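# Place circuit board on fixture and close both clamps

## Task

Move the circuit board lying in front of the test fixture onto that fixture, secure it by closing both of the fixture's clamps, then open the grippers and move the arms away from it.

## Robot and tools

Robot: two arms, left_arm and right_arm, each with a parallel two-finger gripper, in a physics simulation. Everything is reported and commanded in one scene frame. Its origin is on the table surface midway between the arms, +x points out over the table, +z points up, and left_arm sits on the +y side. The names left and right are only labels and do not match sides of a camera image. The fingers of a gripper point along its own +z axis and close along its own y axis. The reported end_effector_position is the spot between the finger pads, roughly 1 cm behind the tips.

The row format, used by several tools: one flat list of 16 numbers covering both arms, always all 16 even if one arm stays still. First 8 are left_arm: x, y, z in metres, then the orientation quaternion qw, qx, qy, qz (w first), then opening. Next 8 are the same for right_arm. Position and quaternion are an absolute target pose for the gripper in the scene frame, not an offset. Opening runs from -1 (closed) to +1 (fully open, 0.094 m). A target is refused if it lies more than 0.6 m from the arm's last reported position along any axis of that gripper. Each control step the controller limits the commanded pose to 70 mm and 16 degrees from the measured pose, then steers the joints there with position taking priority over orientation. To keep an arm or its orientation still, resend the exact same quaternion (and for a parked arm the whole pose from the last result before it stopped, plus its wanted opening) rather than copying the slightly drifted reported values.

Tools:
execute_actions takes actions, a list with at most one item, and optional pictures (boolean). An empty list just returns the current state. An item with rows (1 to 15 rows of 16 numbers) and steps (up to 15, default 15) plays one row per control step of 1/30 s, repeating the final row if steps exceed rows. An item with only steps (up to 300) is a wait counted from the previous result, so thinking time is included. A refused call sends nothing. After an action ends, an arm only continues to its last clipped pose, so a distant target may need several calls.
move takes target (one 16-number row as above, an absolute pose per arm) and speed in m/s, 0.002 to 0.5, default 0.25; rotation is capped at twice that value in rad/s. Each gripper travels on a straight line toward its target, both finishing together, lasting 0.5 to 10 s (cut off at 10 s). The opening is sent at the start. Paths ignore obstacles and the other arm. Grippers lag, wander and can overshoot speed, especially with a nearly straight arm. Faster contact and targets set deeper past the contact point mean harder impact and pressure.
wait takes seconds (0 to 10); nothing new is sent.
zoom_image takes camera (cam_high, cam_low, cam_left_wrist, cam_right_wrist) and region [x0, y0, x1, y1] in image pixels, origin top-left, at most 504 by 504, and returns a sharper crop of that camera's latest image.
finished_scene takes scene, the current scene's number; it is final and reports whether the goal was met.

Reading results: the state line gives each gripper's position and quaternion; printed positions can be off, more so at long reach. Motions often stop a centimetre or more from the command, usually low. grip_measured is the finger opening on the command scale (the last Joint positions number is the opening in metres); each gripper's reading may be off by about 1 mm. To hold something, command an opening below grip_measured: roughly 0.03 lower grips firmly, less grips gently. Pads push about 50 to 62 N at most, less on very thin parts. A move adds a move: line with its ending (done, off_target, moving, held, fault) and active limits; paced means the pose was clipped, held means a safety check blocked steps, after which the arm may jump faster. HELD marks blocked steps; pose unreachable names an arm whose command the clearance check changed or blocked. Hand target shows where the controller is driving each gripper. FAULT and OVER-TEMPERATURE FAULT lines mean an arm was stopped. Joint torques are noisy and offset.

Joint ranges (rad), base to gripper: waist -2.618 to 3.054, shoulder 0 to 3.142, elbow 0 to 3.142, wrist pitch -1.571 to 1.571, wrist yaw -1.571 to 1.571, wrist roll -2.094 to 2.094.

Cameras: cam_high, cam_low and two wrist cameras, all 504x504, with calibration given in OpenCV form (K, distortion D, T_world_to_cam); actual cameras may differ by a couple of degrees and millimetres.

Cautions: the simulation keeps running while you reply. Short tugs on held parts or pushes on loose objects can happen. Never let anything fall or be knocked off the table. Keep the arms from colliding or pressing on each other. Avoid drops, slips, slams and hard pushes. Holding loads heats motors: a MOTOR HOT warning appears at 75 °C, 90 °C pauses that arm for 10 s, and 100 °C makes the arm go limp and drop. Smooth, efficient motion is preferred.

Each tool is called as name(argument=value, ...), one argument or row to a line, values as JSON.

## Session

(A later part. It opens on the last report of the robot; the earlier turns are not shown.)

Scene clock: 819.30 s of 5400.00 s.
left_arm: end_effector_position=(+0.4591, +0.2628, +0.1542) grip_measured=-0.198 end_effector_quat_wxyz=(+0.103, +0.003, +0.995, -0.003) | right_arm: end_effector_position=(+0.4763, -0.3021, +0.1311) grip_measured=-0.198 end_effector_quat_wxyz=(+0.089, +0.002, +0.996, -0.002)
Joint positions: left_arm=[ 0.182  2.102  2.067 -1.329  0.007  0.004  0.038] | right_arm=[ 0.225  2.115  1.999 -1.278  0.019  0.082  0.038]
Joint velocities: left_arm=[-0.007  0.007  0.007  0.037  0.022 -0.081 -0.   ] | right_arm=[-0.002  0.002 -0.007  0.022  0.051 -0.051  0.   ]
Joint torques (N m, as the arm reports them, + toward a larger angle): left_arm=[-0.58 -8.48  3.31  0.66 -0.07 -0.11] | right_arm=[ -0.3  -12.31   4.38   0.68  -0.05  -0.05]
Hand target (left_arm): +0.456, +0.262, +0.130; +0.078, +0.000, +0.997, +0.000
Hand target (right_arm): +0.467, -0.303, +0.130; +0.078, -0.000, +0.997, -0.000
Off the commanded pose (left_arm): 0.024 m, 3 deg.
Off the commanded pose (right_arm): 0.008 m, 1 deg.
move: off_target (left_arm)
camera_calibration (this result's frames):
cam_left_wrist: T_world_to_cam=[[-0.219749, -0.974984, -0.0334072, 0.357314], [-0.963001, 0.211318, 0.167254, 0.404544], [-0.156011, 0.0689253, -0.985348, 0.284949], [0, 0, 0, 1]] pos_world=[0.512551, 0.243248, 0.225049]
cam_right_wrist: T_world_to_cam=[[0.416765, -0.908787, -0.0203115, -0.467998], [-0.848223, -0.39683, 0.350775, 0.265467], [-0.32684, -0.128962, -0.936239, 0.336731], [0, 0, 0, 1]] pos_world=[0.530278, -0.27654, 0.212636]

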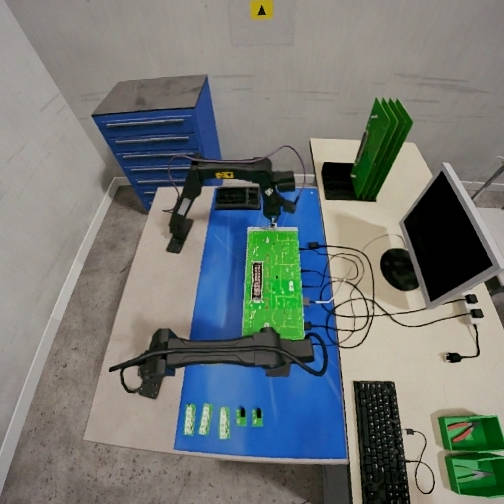

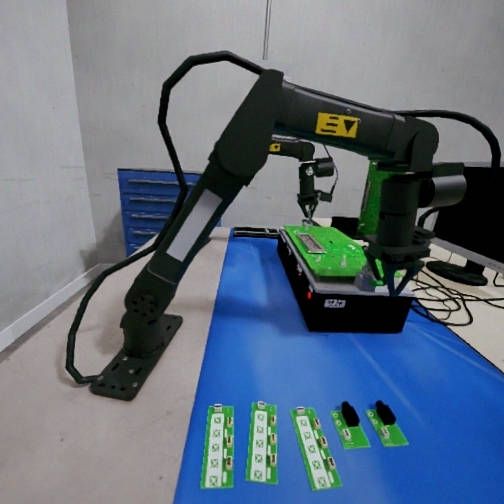

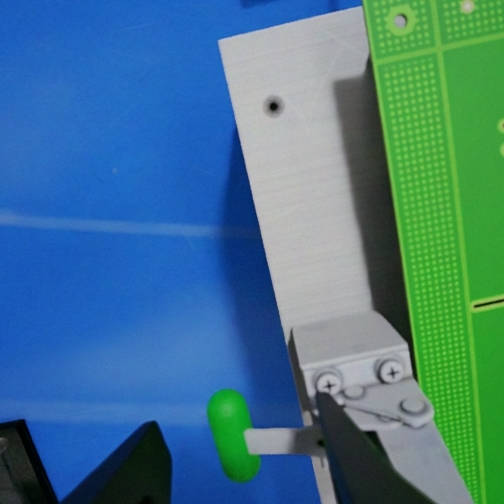

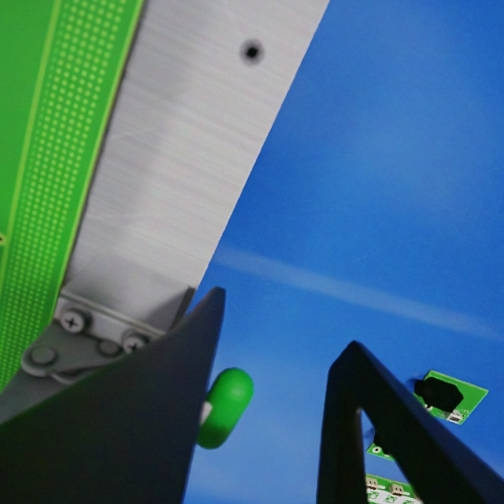

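move(
  target=[0.463,0.268,0.17,0.085,0,0.996,0,-0.45,0.462,-0.301,0.13,0.078,0,0.997,0,-0.3],
  speed=0.03,
)

move(
  target=[0.463,0.268,0.128,0.078,0,0.997,0,-0.45,0.462,-0.301,0.13,0.078,0,0.997,0,-0.3],
  speed=0.02,
)

Scene clock: 826.03 s of 5400.00 s.
left_arm: end_effector_position=(+0.4627, +0.2639, +0.1744) grip_measured=-0.448 end_effector_quat_wxyz=(+0.094, +0.001, +0.996, -0.004) | right_arm: end_effector_position=(+0.4765, -0.3020, +0.1299) grip_measured=-0.298 end_effector_quat_wxyz=(+0.096, +0.002, +0.995, -0.002)
Joint positions: left_arm=[ 0.185  2.176  2.27  -1.476  0.008  0.004  0.026] | right_arm=[ 0.225  2.098  1.965 -1.246  0.019  0.082  0.033]
Joint velocities: left_arm=[ 0.002 -0.007 -0.002 -0.081 -0.022  0.037 -0.001] | right_arm=[-0.017  0.007  0.002 -0.007 -0.007 -0.037  0.001]
Joint torques (N m, as the arm reports them, + toward a larger angle): left_arm=[ 0.9  -8.96  7.8   0.36 -0.03  0.01] | right_arm=[  0.07 -12.6    4.51   0.5   -0.05   0.  ]
Hand target (left_arm): +0.463, +0.268, +0.170; +0.085, +0.000, +0.996, -0.000
Hand target (right_arm): +0.462, -0.301, +0.130; +0.078, -0.000, +0.997, -0.000
Off the commanded pose (left_arm): 0.006 m, 1 deg.
Off the commanded pose (right_arm): 0.015 m, 2 deg.
After step 90, 2.60 s passed at rest.
move: off_target (right_arm)
camera_calibration (this result's frames):
cam_left_wrist: T_world_to_cam=[[-0.217593, -0.975633, -0.0281798, 0.358121], [-0.960569, 0.208935, 0.183447, 0.401055], [-0.173089, 0.0669854, -0.982626, 0.313238], [0, 0, 0, 1]] pos_world=[0.517384, 0.244618, 0.244315]
cam_right_wrist: T_world_to_cam=[[0.417034, -0.908766, -0.0150617, -0.468906], [-0.853457, -0.397244, 0.337355, 0.27019], [-0.31256, -0.127834, -0.941257, 0.32992], [0, 0, 0, 1]] pos_world=[0.529265, -0.27662, 0.212327]

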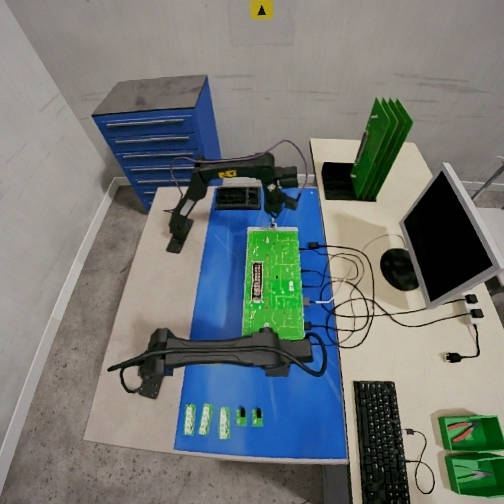

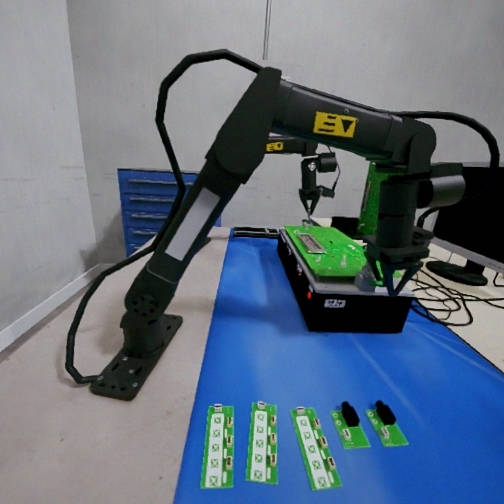

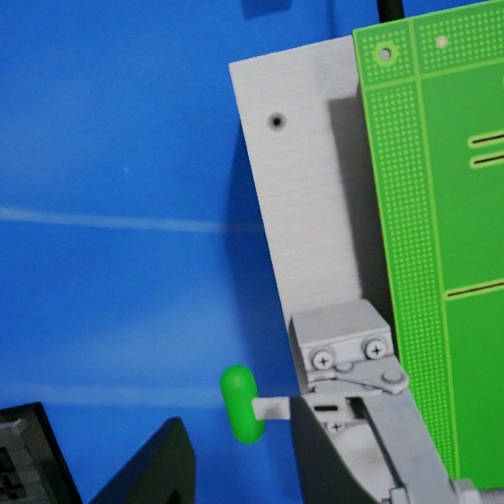

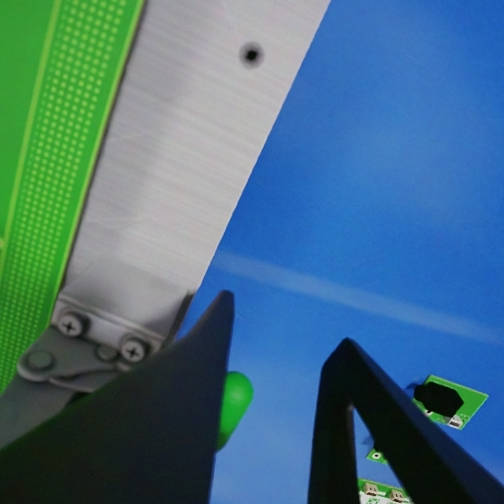

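Scene clock: 828.60 s of 5400.00 s.
left_arm: end_effector_position=(+0.4721, +0.2648, +0.1353) grip_measured=-0.448 end_effector_quat_wxyz=(+0.097, +0.001, +0.995, -0.002) | right_arm: end_effector_position=(+0.4768, -0.3020, +0.1300) grip_measured=-0.298 end_effector_quat_wxyz=(+0.097, +0.002, +0.995, -0.002)
Joint positions: left_arm=[ 0.185  2.165  2.092 -1.303  0.004  0.004  0.026] | right_arm=[ 0.225  2.098  1.965 -1.245  0.019  0.082  0.033]
Joint velocities: left_arm=[-0.002 -0.012 -0.012  0.007 -0.022  0.051 -0.   ] | right_arm=[-0.002 -0.002  0.012 -0.007 -0.051 -0.11  -0.002]
Joint torques (N m, as the arm reports them, + toward a larger angle): left_arm=[  0.53 -11.14   4.49   0.35   0.     0.  ] | right_arm=[  0.08 -12.58   4.53   0.49  -0.04   0.  ]
Hand target (left_arm): +0.463, +0.268, +0.128; +0.078, +0.000, +0.997, -0.000
Hand target (right_arm): +0.462, -0.301, +0.130; +0.078, -0.000, +0.997, -0.000
Off the commanded pose (left_arm): 0.012 m, 2 deg.
Off the commanded pose (right_arm): 0.015 m, 2 deg.
move: off_target (left_arm, right_arm)
camera_calibration (this result's frames):
cam_left_wrist: T_world_to_cam=[[-0.216265, -0.975761, -0.0334526, 0.360125], [-0.961849, 0.207052, 0.178816, 0.418841], [-0.167556, 0.0708481, -0.983314, 0.272893], [0, 0, 0, 1]] pos_world=[0.526469, 0.24534, 0.205491]
cam_right_wrist: T_world_to_cam=[[0.417051, -0.908765, -0.0146678, -0.46906], [-0.853841, -0.397274, 0.336346, 0.270723], [-0.311486, -0.127749, -0.941624, 0.329623], [0, 0, 0, 1]] pos_world=[0.52945, -0.276605, 0.212444]

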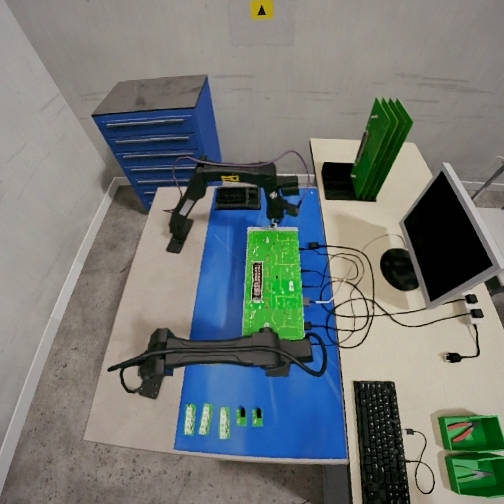

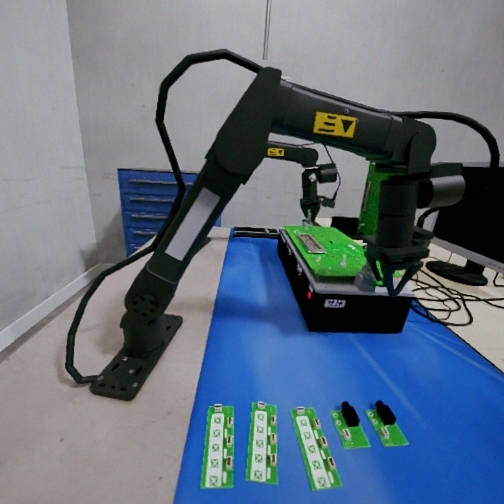

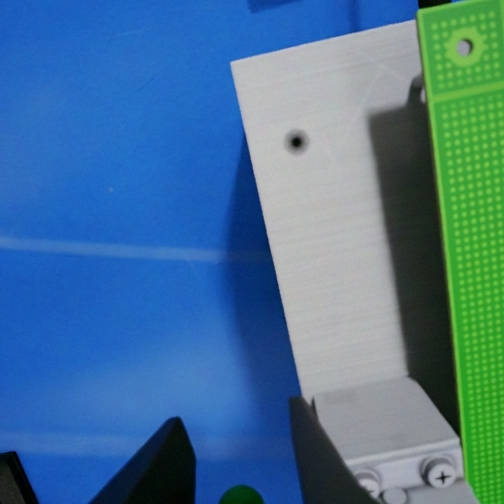

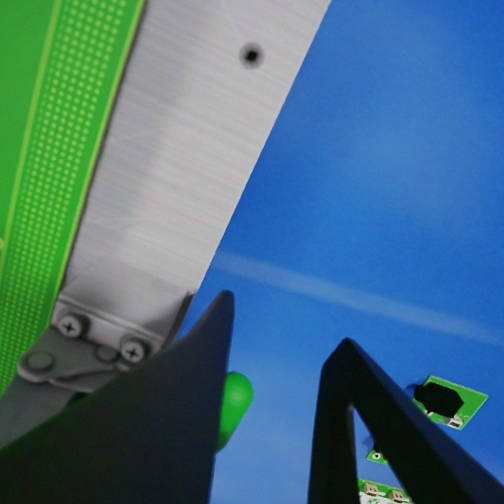

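move(
  target=[0.448,0.266,0.128,0.078,0,0.997,0,-0.45,0.445,-0.298,0.13,0.078,0,0.997,0,-0.3],
  speed=0.015,
)

Scene clock: 834.70 s of 5400.00 s.
left_arm: end_effector_position=(+0.4730, +0.2651, +0.1349) grip_measured=-0.448 end_effector_quat_wxyz=(+0.121, +0.001, +0.993, -0.001) | right_arm: end_effector_position=(+0.4732, -0.3023, +0.1349) grip_measured=-0.298 end_effector_quat_wxyz=(+0.121, +0.006, +0.993, +0.001)
Joint positions: left_arm=[ 0.185  2.109  1.991 -1.21   0.002  0.004  0.026] | right_arm=[ 0.225  2.029  1.871 -1.171  0.019  0.089  0.033]
Joint velocities: left_arm=[ 0.017 -0.022 -0.007 -0.022  0.051  0.037 -0.   ] | right_arm=[-0.007  0.012  0.012  0.007 -0.037 -0.037  0.   ]
Joint torques (N m, as the arm reports them, + toward a larger angle): left_arm=[  0.18 -11.4    4.37   0.02   0.04  -0.09] | right_arm=[  0.76 -12.16   4.33   0.19  -0.02   0.02]
Hand target (left_arm): +0.449, +0.266, +0.129; +0.078, +0.000, +0.997, -0.000
Hand target (right_arm): +0.446, -0.298, +0.131; +0.078, -0.000, +0.997, -0.001
Off the commanded pose (left_arm): 0.026 m, 5 deg.
Off the commanded pose (right_arm): 0.029 m, 5 deg.
After step 90, 0.73 s passed at rest.
move: off_target (left_arm, right_arm)
camera_calibration (this result's frames):
cam_left_wrist: T_world_to_cam=[[-0.214013, -0.975768, -0.0455445, 0.361136], [-0.969507, 0.206479, 0.131994, 0.429796], [-0.119392, 0.0724043, -0.990204, 0.250337], [0, 0, 0, 1]] pos_world=[0.523866, 0.245516, 0.207602]
cam_right_wrist: T_world_to_cam=[[0.410951, -0.911657, 0.000567425, -0.467791], [-0.871943, -0.392867, 0.292182, 0.281751], [-0.266147, -0.120567, -0.956362, 0.315782], [0, 0, 0, 1]] pos_world=[0.521954, -0.277701, 0.219945]

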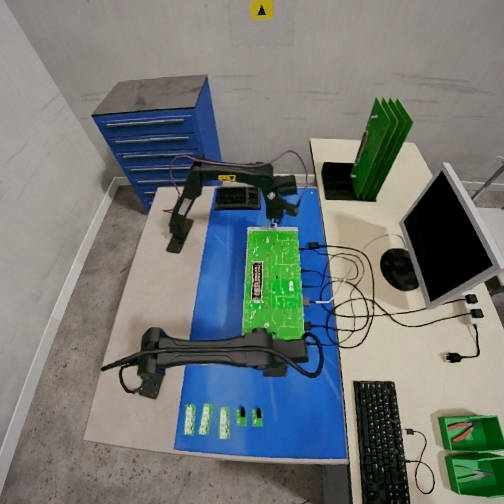

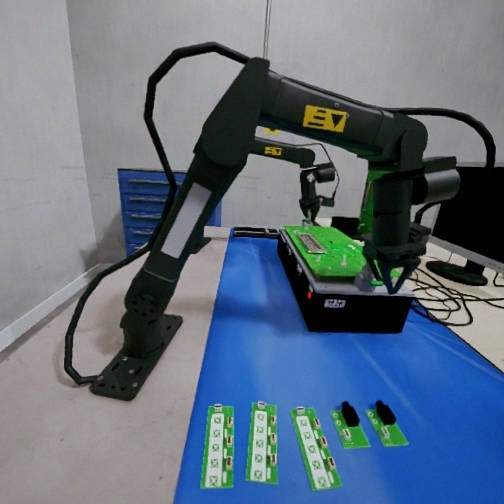

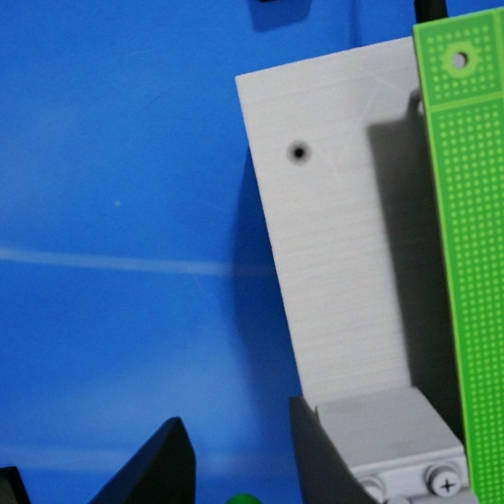

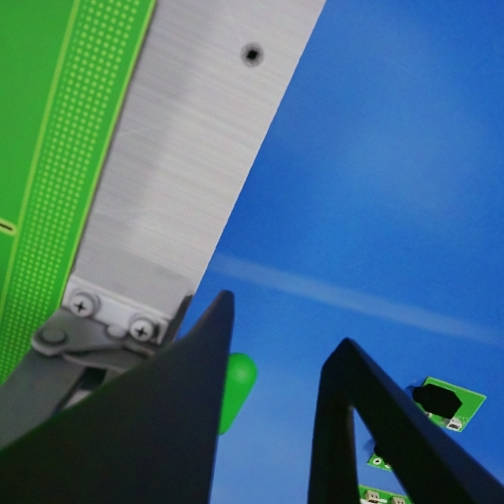

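move(
  target=[0.468,0.266,0.13,0.1,0,0.995,0,-0.97,0.468,-0.30,0.13,0.1,0,0.995,0,-0.97],
  speed=0.015,
)

Scene clock: 841.23 s of 5400.00 s.
left_arm: end_effector_position=(+0.4732, +0.2674, +0.1348) grip_measured=-0.854 end_effector_quat_wxyz=(+0.122, -0.000, +0.993, +0.004) | right_arm: end_effector_position=(+0.4738, -0.2955, +0.1351) grip_measured=-0.852 end_effector_quat_wxyz=(+0.122, +0.002, +0.992, +0.011)
Joint positions: left_arm=[ 0.187  2.109  1.99  -1.208 -0.006  0.005  0.007] | right_arm=[ 0.232  2.029  1.871 -1.167  0.     0.089  0.007]
Joint velocities: left_arm=[ 0.007 -0.012 -0.002 -0.022  0.051 -0.095 -0.   ] | right_arm=[ 0.017 -0.002  0.007 -0.022  0.037 -0.007  0.   ]
Joint torques (N m, as the arm reports them, + toward a larger angle): left_arm=[-0.05 -8.78  8.26  0.21  0.11 -0.03] | right_arm=[-0.24 -8.73  8.21  0.46  0.19 -0.05]
Hand target (left_arm): +0.468, +0.266, +0.130; +0.101, +0.000, +0.995, -0.000
Hand target (right_arm): +0.468, -0.300, +0.130; +0.101, -0.000, +0.995, -0.000
Off the commanded pose (left_arm): 0.007 m, 3 deg.
Off the commanded pose (right_arm): 0.009 m, 3 deg.
After step 90, 1.83 s passed at rest.
move: off_target (left_arm, right_arm)
camera_calibration (this result's frames):
cam_left_wrist: T_world_to_cam=[[-0.211145, -0.975951, -0.0541914, 0.363251], [-0.970197, 0.202511, 0.133065, 0.430755], [-0.118891, 0.0806724, -0.989625, 0.247622], [0, 0, 0, 1]] pos_world=[0.524056, 0.247306, 0.20742]
cam_right_wrist: T_world_to_cam=[[0.421675, -0.906622, -0.0150215, -0.463291], [-0.868106, -0.408435, 0.282088, 0.27979], [-0.261883, -0.105909, -0.959271, 0.319688], [0, 0, 0, 1]] pos_world=[0.521966, -0.271896, 0.220782]

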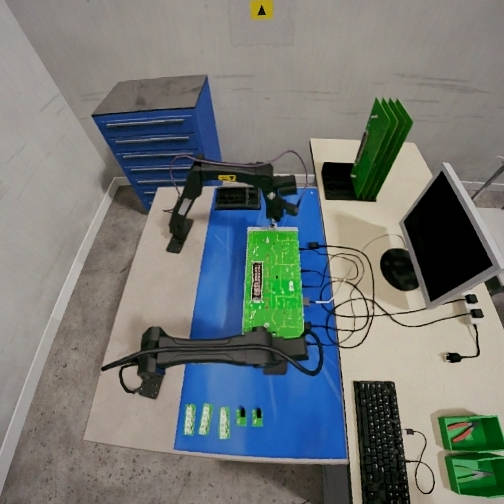

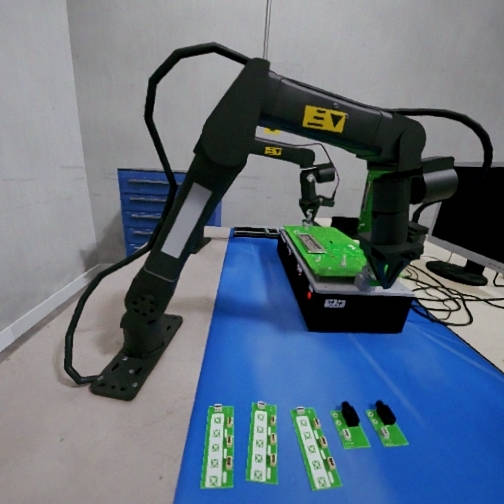

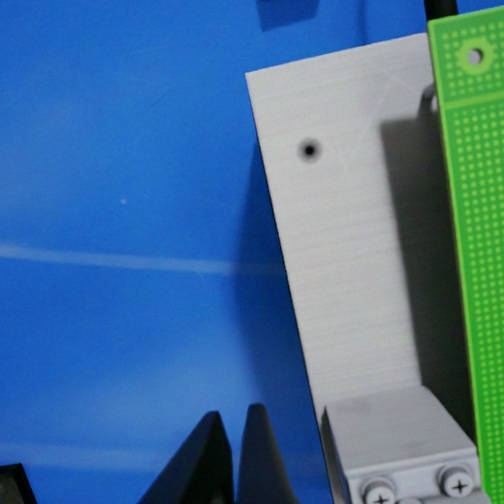

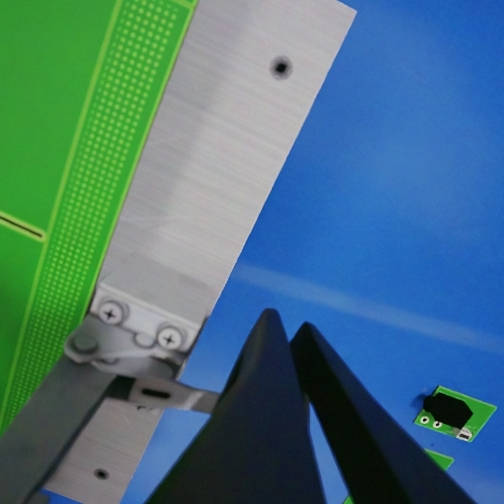

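Both gripped. Lift slowly.

move(
  target=[0.47,0.258,0.165,0.11,0,0.99,-0.05,-0.97,0.47,-0.288,0.165,0.11,0,0.99,0.05,-0.97],
  speed=0.015,
)

Scene clock: 847.53 s of 5400.00 s.
left_arm: end_effector_position=(+0.4704, +0.2565, +0.1701) grip_measured=-0.968 end_effector_quat_wxyz=(+0.122, -0.001, +0.991, -0.046) | right_arm: end_effector_position=(+0.4737, -0.2962, +0.1443) grip_measured=-0.852 end_effector_quat_wxyz=(+0.106, +0.002, +0.994, +0.020)
Joint positions: left_arm=[ 0.202  2.129  2.161 -1.359  0.096  0.007  0.001] | right_arm=[ 0.221  2.069  1.974 -1.262 -0.024  0.081  0.007]
Joint velocities: left_arm=[-0.012  0.007  0.002 -0.022  0.051  0.007  0.   ] | right_arm=[-0.012  0.002  0.002 -0.022  0.037 -0.066 -0.001]
Joint torques (N m, as the arm reports them, + toward a larger angle): left_arm=[ 0.77 -8.52  7.64  0.39  0.16  0.  ] | right_arm=[ -0.35 -11.94  10.36   0.39  -0.61   0.  ]
Hand target (left_arm): +0.471, +0.258, +0.165; +0.112, -0.000, +0.992, -0.050
Hand target (right_arm): +0.470, -0.288, +0.165; +0.112, -0.000, +0.992, +0.049
Off the commanded pose (left_arm): 0.005 m, 1 deg.
Off the commanded pose (right_arm): 0.023 m, 3 deg.
move: off_target (right_arm)
camera_calibration (this result's frames):
cam_left_wrist: T_world_to_cam=[[-0.221705, -0.974229, 0.0415257, 0.342163], [-0.968036, 0.225017, 0.110782, 0.422523], [-0.117271, -0.0156374, -0.992977, 0.307549], [0, 0, 0, 1]] pos_world=[0.520943, 0.243079, 0.244373]
cam_right_wrist: T_world_to_cam=[[0.422792, -0.905009, -0.046962, -0.459213], [-0.857283, -0.41622, 0.303029, 0.266385], [-0.293791, -0.0878587, -0.951823, 0.347754], [0, 0, 0, 1]] pos_world=[0.524686, -0.274164, 0.228712]

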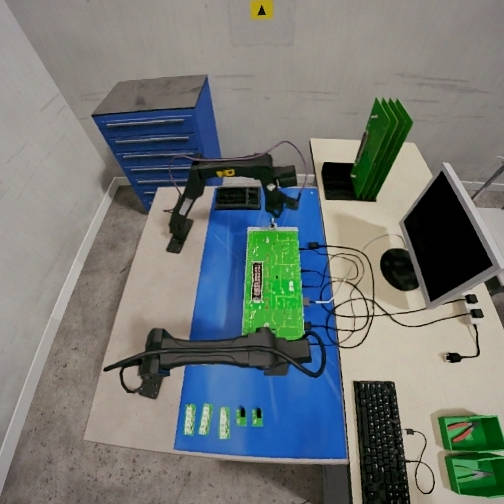

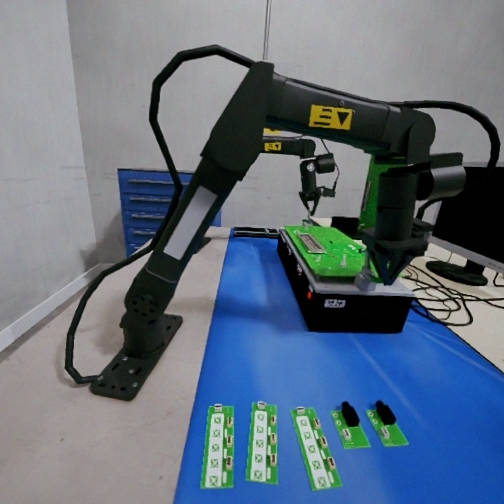

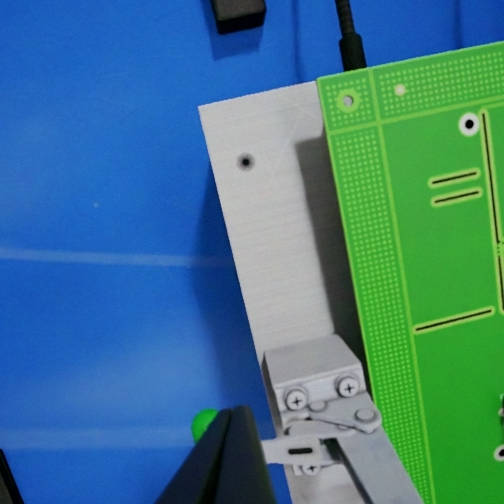

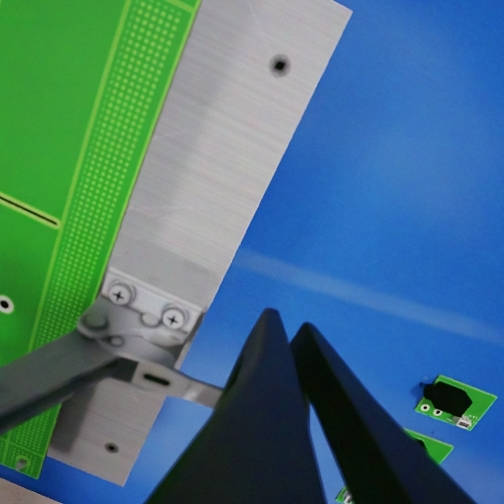

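move(
  target=[0.452,0.27,0.17,0.1,0,0.995,0,-0.45,0.472,-0.29,0.185,0.11,0,0.99,0.08,-0.97],
  speed=0.015,
)

Scene clock: 855.10 s of 5400.00 s.
left_arm: end_effector_position=(+0.4601, +0.2714, +0.1603) grip_measured=-0.452 end_effector_quat_wxyz=(+0.097, -0.006, +0.995, -0.004) | right_arm: end_effector_position=(+0.4695, -0.2873, +0.1764) grip_measured=-0.968 end_effector_quat_wxyz=(+0.101, -0.001, +0.992, +0.073)
Joint positions: left_arm=[ 0.202  2.129  2.135 -1.382  0.01   0.007  0.026] | right_arm=[ 0.197  2.087  2.126 -1.399 -0.135  0.065  0.001]
Joint velocities: left_arm=[-0.002  0.002  0.012 -0.022  0.022 -0.022  0.001] | right_arm=[-0.012  0.007 -0.012  0.022  0.007 -0.051  0.001]
Joint torques (N m, as the arm reports them, + toward a larger angle): left_arm=[ -0.97 -12.69   5.2    0.42  -0.04   0.02] | right_arm=[ -0.88 -10.25   8.99   0.67  -0.22  -0.1 ]
Hand target (left_arm): +0.452, +0.270, +0.170; +0.099, +0.000, +0.995, -0.000
Hand target (right_arm): +0.472, -0.290, +0.185; +0.109, +0.000, +0.991, +0.080
Off the commanded pose (left_arm): 0.013 m, 1 deg.
Off the commanded pose (right_arm): 0.009 m, 1 deg.
After step 90, 0.33 s passed at rest.
move: off_target (left_arm)
camera_calibration (this result's frames):
cam_left_wrist: T_world_to_cam=[[-0.203617, -0.97865, -0.0279999, 0.358867], [-0.964601, 0.195634, 0.176837, 0.406135], [-0.167584, 0.0630157, -0.983842, 0.297157], [0, 0, 0, 1]] pos_world=[0.514629, 0.253026, 0.230584]
cam_right_wrist: T_world_to_cam=[[0.436147, -0.888189, -0.144552, -0.432092], [-0.847993, -0.45942, 0.264274, 0.246833], [-0.301136, 0.00731685, -0.953553, 0.408979], [0, 0, 0, 1]] pos_world=[0.520927, -0.273372, 0.262291]

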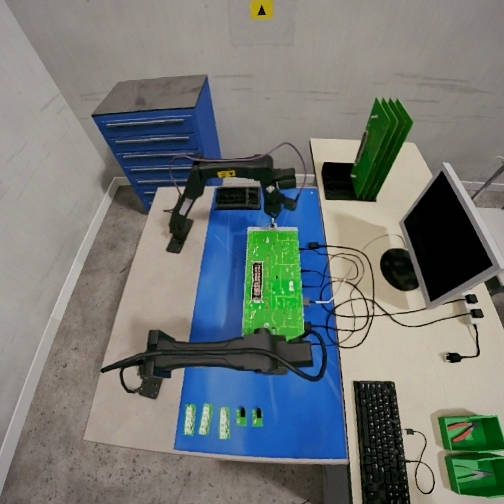

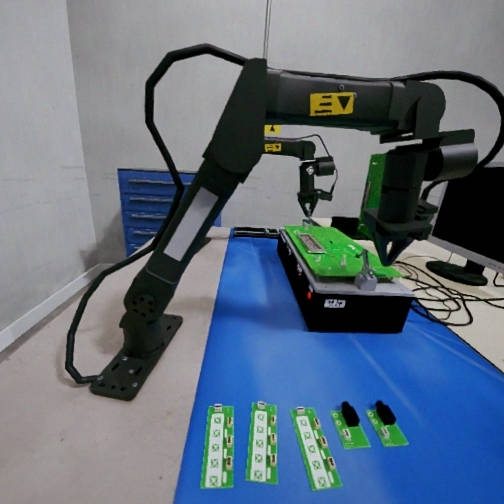

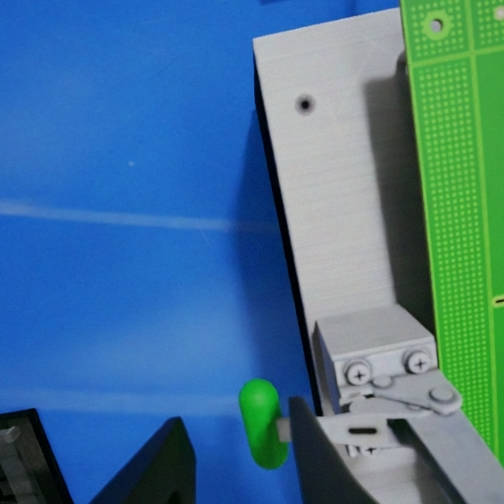

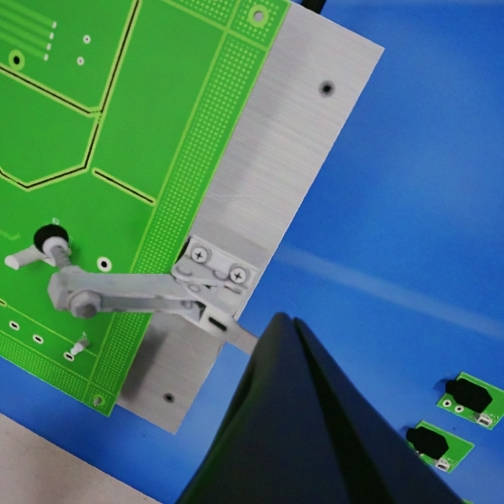

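move(
  target=[0.45,0.268,0.118,0.09,0,0.996,0,-0.45,0.462,-0.303,0.17,0.09,0,0.996,0,-0.35],
  speed=0.015,
)

move(
  target=[0.45,0.268,0.118,0.09,0,0.996,0,-0.45,0.452,-0.303,0.118,0.09,0,0.996,0,-0.35],
  speed=0.015,
)

Scene clock: 876.27 s of 5400.00 s.
left_arm: end_effector_position=(+0.4689, +0.2718, +0.1367) grip_measured=-0.452 end_effector_quat_wxyz=(+0.134, -0.006, +0.991, -0.003) | right_arm: end_effector_position=(+0.4702, -0.3066, +0.1747) grip_measured=-0.352 end_effector_quat_wxyz=(+0.104, +0.002, +0.995, +0.005)
Joint positions: left_arm=[ 0.202  2.062  1.92  -1.16   0.009  0.007  0.026] | right_arm=[ 0.209  2.087  2.126 -1.402  0.003  0.068  0.03 ]
Joint velocities: left_arm=[-0.022  0.002 -0.017  0.007  0.037 -0.022 -0.   ] | right_arm=[ 0.002 -0.017  0.017 -0.022  0.022  0.037  0.   ]
Joint torques (N m, as the arm reports them, + toward a larger angle): left_arm=[-0.98 -9.47  3.87  0.28 -0.08 -0.03] | right_arm=[  0.76 -11.44   4.15   0.75   0.11   0.08]
Hand target (left_arm): +0.450, +0.268, +0.119; +0.090, +0.000, +0.996, -0.000
Hand target (right_arm): +0.462, -0.303, +0.171; +0.091, -0.000, +0.996, -0.000
Off the commanded pose (left_arm): 0.027 m, 5 deg.
Off the commanded pose (right_arm): 0.010 m, 2 deg.
After step 90, 12.97 s passed at rest.
move: off_target (left_arm)
camera_calibration (this result's frames):
cam_left_wrist: T_world_to_cam=[[-0.200657, -0.978609, -0.0454089, 0.361344], [-0.975062, 0.195014, 0.105941, 0.433442], [-0.0948197, 0.0655343, -0.993335, 0.24194], [0, 0, 0, 1]] pos_world=[0.518079, 0.253232, 0.210817]
cam_right_wrist: T_world_to_cam=[[0.418843, -0.907818, -0.0209261, -0.469196], [-0.85793, -0.403167, 0.318454, 0.251445], [-0.297535, -0.115429, -0.947707, 0.36732], [0, 0, 0, 1]] pos_world=[0.521532, -0.282171, 0.258219]

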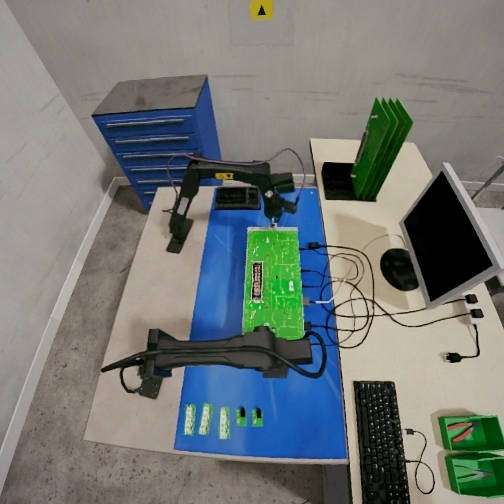

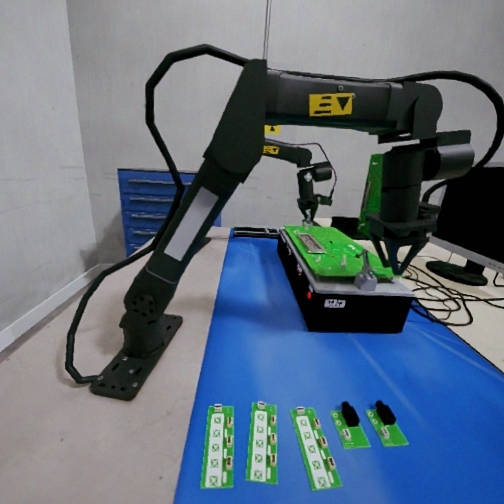

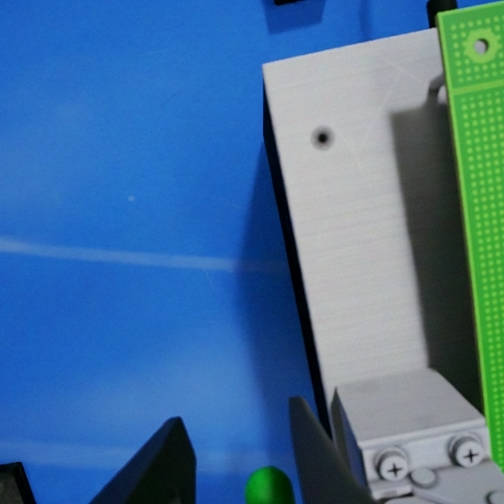

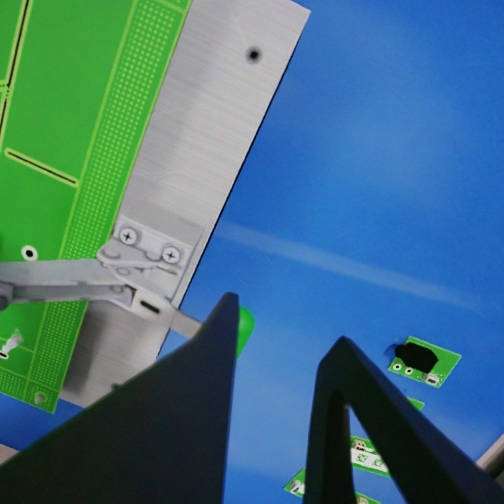

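Scene clock: 880.47 s of 5400.00 s.
left_arm: end_effector_position=(+0.4704, +0.2720, +0.1358) grip_measured=-0.452 end_effector_quat_wxyz=(+0.137, -0.006, +0.991, -0.002) | right_arm: end_effector_position=(+0.4759, -0.3049, +0.1305) grip_measured=-0.352 end_effector_quat_wxyz=(+0.133, +0.004, +0.991, +0.007)
Joint positions: left_arm=[ 0.202  2.061  1.913 -1.148  0.008  0.007  0.026] | right_arm=[ 0.213  2.01   1.82  -1.113  0.004  0.074  0.03 ]
Joint velocities: left_arm=[-0.002 -0.002 -0.012 -0.081 -0.066  0.051 -0.   ] | right_arm=[-0.012 -0.002 -0.007 -0.037 -0.081 -0.066 -0.001]
Joint torques (N m, as the arm reports them, + toward a larger angle): left_arm=[-1.1  -9.35  4.47  0.2  -0.04 -0.01] | right_arm=[  0.69 -11.04   3.66   0.37   0.13   0.05]
Hand target (left_arm): +0.450, +0.268, +0.119; +0.090, +0.001, +0.996, -0.000
Hand target (right_arm): +0.452, -0.303, +0.119; +0.090, -0.001, +0.996, -0.001
Off the commanded pose (left_arm): 0.027 m, 5 deg.
Off the commanded pose (right_arm): 0.027 m, 5 deg.
move: off_target (left_arm, right_arm)
camera_calibration (this result's frames):
cam_left_wrist: T_world_to_cam=[[-0.200054, -0.978613, -0.0479086, 0.361892], [-0.975787, 0.194587, 0.0998781, 0.436245], [-0.0884196, 0.0667296, -0.993846, 0.237896], [0, 0, 0, 1]] pos_world=[0.519115, 0.25339, 0.210198]
cam_right_wrist: T_world_to_cam=[[0.416782, -0.909006, -0.000615576, -0.473051], [-0.876442, -0.402031, 0.264994, 0.287267], [-0.241128, -0.109905, -0.96425, 0.3044], [0, 0, 0, 1]] pos_world=[0.522331, -0.281061, 0.217102]

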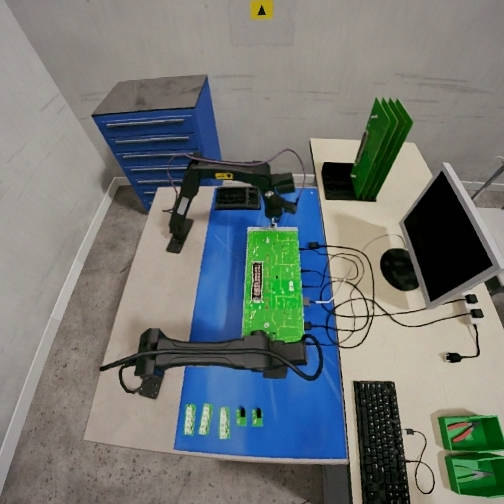

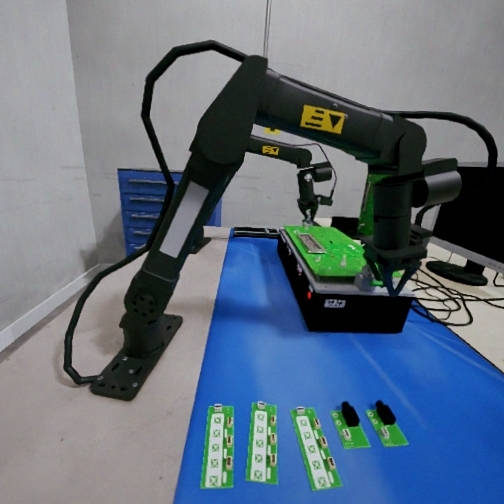

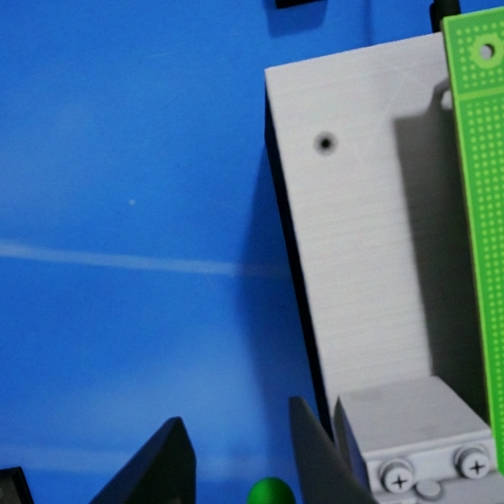

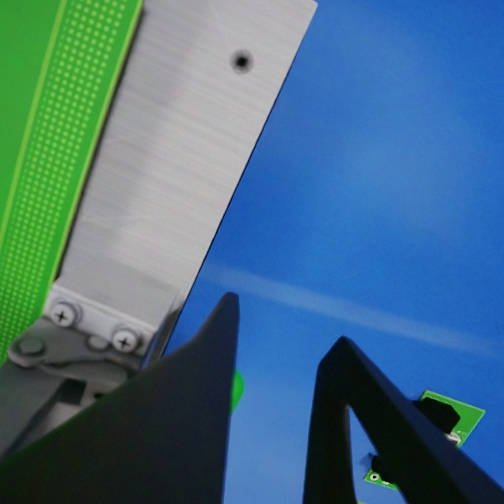

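move(
  target=[0.445,0.272,0.175,0.09,0,0.96,-0.26,-0.2,0.452,-0.31,0.175,0.09,0,0.96,0.26,-0.2],
  speed=0.05,
)

move(
  target=[0.44,0.272,0.135,0.08,0,0.96,-0.26,-0.2,0.447,-0.31,0.135,0.08,0,0.96,0.26,-0.2],
  speed=0.015,
)

Scene clock: 895.07 s of 5400.00 s.
left_arm: end_effector_position=(+0.4437, +0.2714, +0.1762) grip_measured=-0.202 end_effector_quat_wxyz=(+0.098, -0.001, +0.963, -0.251) | right_arm: end_effector_position=(+0.4474, -0.3087, +0.1679) grip_measured=-0.202 end_effector_quat_wxyz=(+0.077, +0.002, +0.965, +0.251)
Joint positions: left_arm=[ 0.41   2.137  2.124 -1.471  0.54   0.203  0.038] | right_arm=[-0.008  2.056  1.972 -1.401 -0.526 -0.126  0.038]
Joint velocities: left_arm=[ 0.017  0.002  0.007 -0.022 -0.051  0.007 -0.001] | right_arm=[-0.012  0.012 -0.002 -0.081 -0.066 -0.022  0.   ]
Joint torques (N m, as the arm reports them, + toward a larger angle): left_arm=[ 0.74 -8.51  7.86  0.15  0.51  0.09] | right_arm=[-0.65 -9.06  8.89  0.44 -0.49 -0.08]
Hand target (left_arm): +0.445, +0.272, +0.174; +0.094, -0.000, +0.961, -0.260
Hand target (right_arm): +0.452, -0.310, +0.174; +0.085, -0.001, +0.962, +0.260
Off the commanded pose (left_arm): 0.002 m, 1 deg.
Off the commanded pose (right_arm): 0.009 m, 2 deg.
After step 90, 6.00 s passed at rest.
move: done
camera_calibration (this result's frames):
cam_left_wrist: T_world_to_cam=[[-0.261237, -0.861206, 0.43598, 0.267906], [-0.950582, 0.308029, 0.0388759, 0.375102], [-0.167775, -0.404279, -0.899116, 0.422038], [0, 0, 0, 1]] pos_world=[0.497359, 0.285802, 0.248078]
cam_right_wrist: T_world_to_cam=[[0.452047, -0.76209, -0.463543, -0.357323], [-0.822156, -0.557551, 0.114879, 0.203805], [-0.345997, 0.329174, -0.878596, 0.501174], [0, 0, 0, 1]] pos_world=[0.50249, -0.323654, 0.251282]

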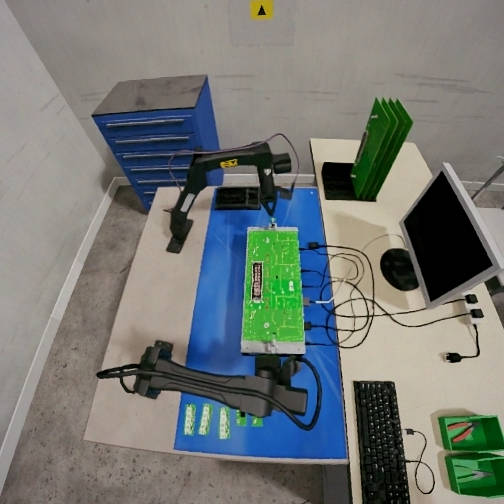

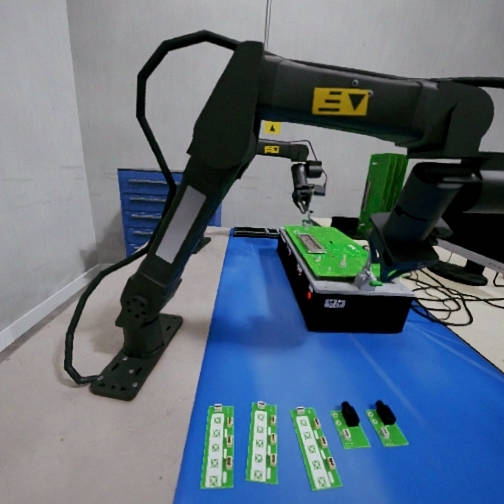

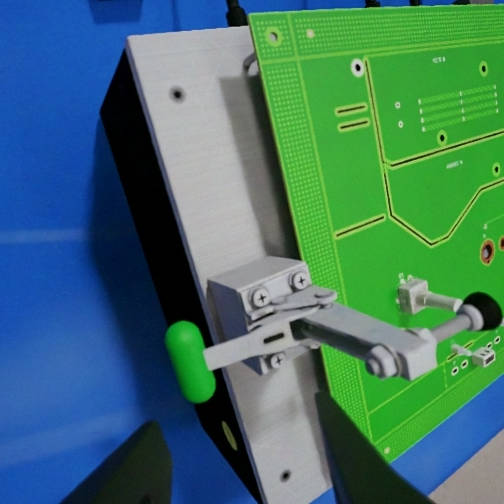

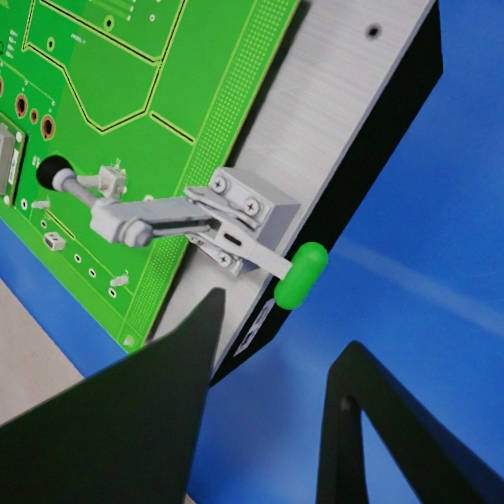

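Scene clock: 898.03 s of 5400.00 s.
left_arm: end_effector_position=(+0.4401, +0.2705, +0.1395) grip_measured=-0.202 end_effector_quat_wxyz=(+0.080, -0.001, +0.963, -0.257) | right_arm: end_effector_position=(+0.4484, -0.3086, +0.1342) grip_measured=-0.202 end_effector_quat_wxyz=(+0.074, +0.001, +0.964, +0.255)
Joint positions: left_arm=[ 0.412  2.137  1.978 -1.367  0.544  0.215  0.038] | right_arm=[-0.01   2.056  1.836 -1.275 -0.533 -0.133  0.038]
Joint velocities: left_arm=[ 0.007  0.002 -0.012 -0.022 -0.037  0.022 -0.001] | right_arm=[ 0.017  0.012  0.002  0.007 -0.022 -0.022  0.001]
Joint torques (N m, as the arm reports them, + toward a larger angle): left_arm=[  0.78 -10.12   4.99   0.29   0.5    0.03] | right_arm=[ -0.79 -11.44   4.65   0.72  -0.4   -0.1 ]
Hand target (left_arm): +0.439, +0.272, +0.135; +0.080, +0.000, +0.962, -0.261
Hand target (right_arm): +0.446, -0.310, +0.135; +0.079, -0.000, +0.962, +0.261
Off the commanded pose (left_arm): 0.005 m, 0 deg.
Off the commanded pose (right_arm): 0.002 m, 1 deg.
move: done
camera_calibration (this result's frames):
cam_left_wrist: T_world_to_cam=[[-0.25408, -0.853417, 0.455107, 0.274263], [-0.945762, 0.317713, 0.0677684, 0.364603], [-0.202428, -0.413205, -0.887854, 0.40419], [0, 0, 0, 1]] pos_world=[0.496332, 0.285234, 0.209334]
cam_right_wrist: T_world_to_cam=[[0.452746, -0.756607, -0.47177, -0.370847], [-0.819187, -0.561884, 0.114973, 0.205798], [-0.352069, 0.334415, -0.874193, 0.47571], [0, 0, 0, 1]] pos_world=[0.50397, -0.324035, 0.217247]

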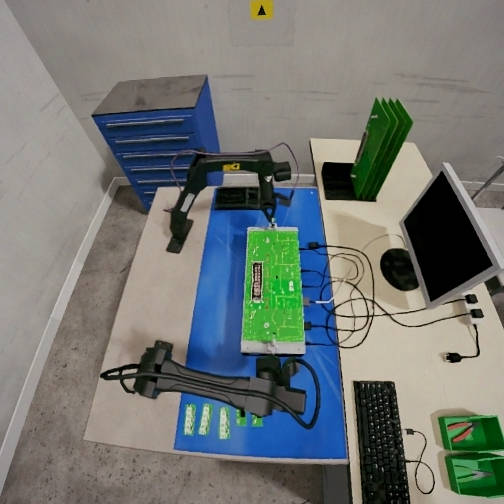

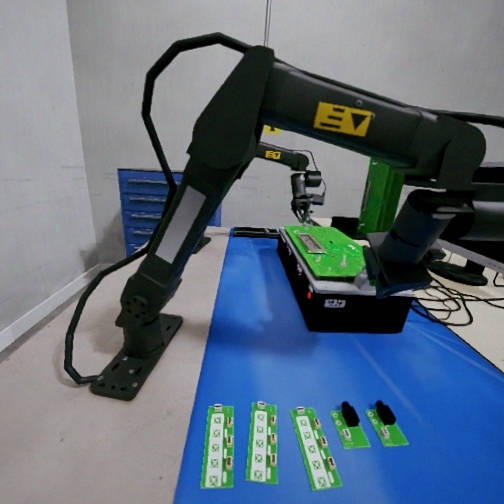

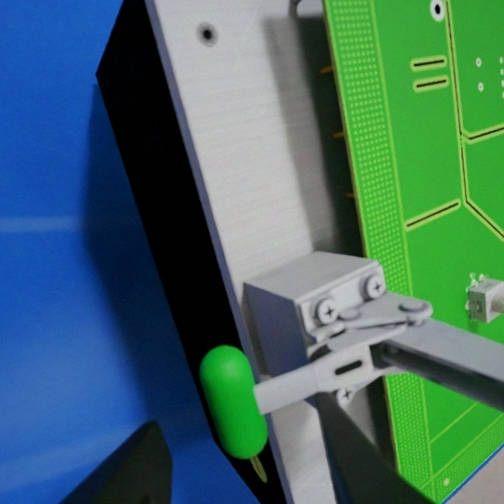

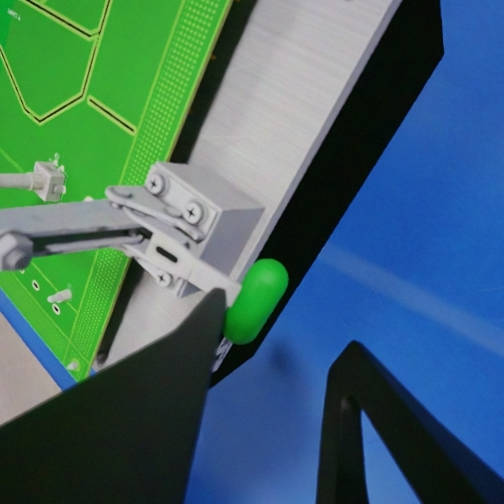

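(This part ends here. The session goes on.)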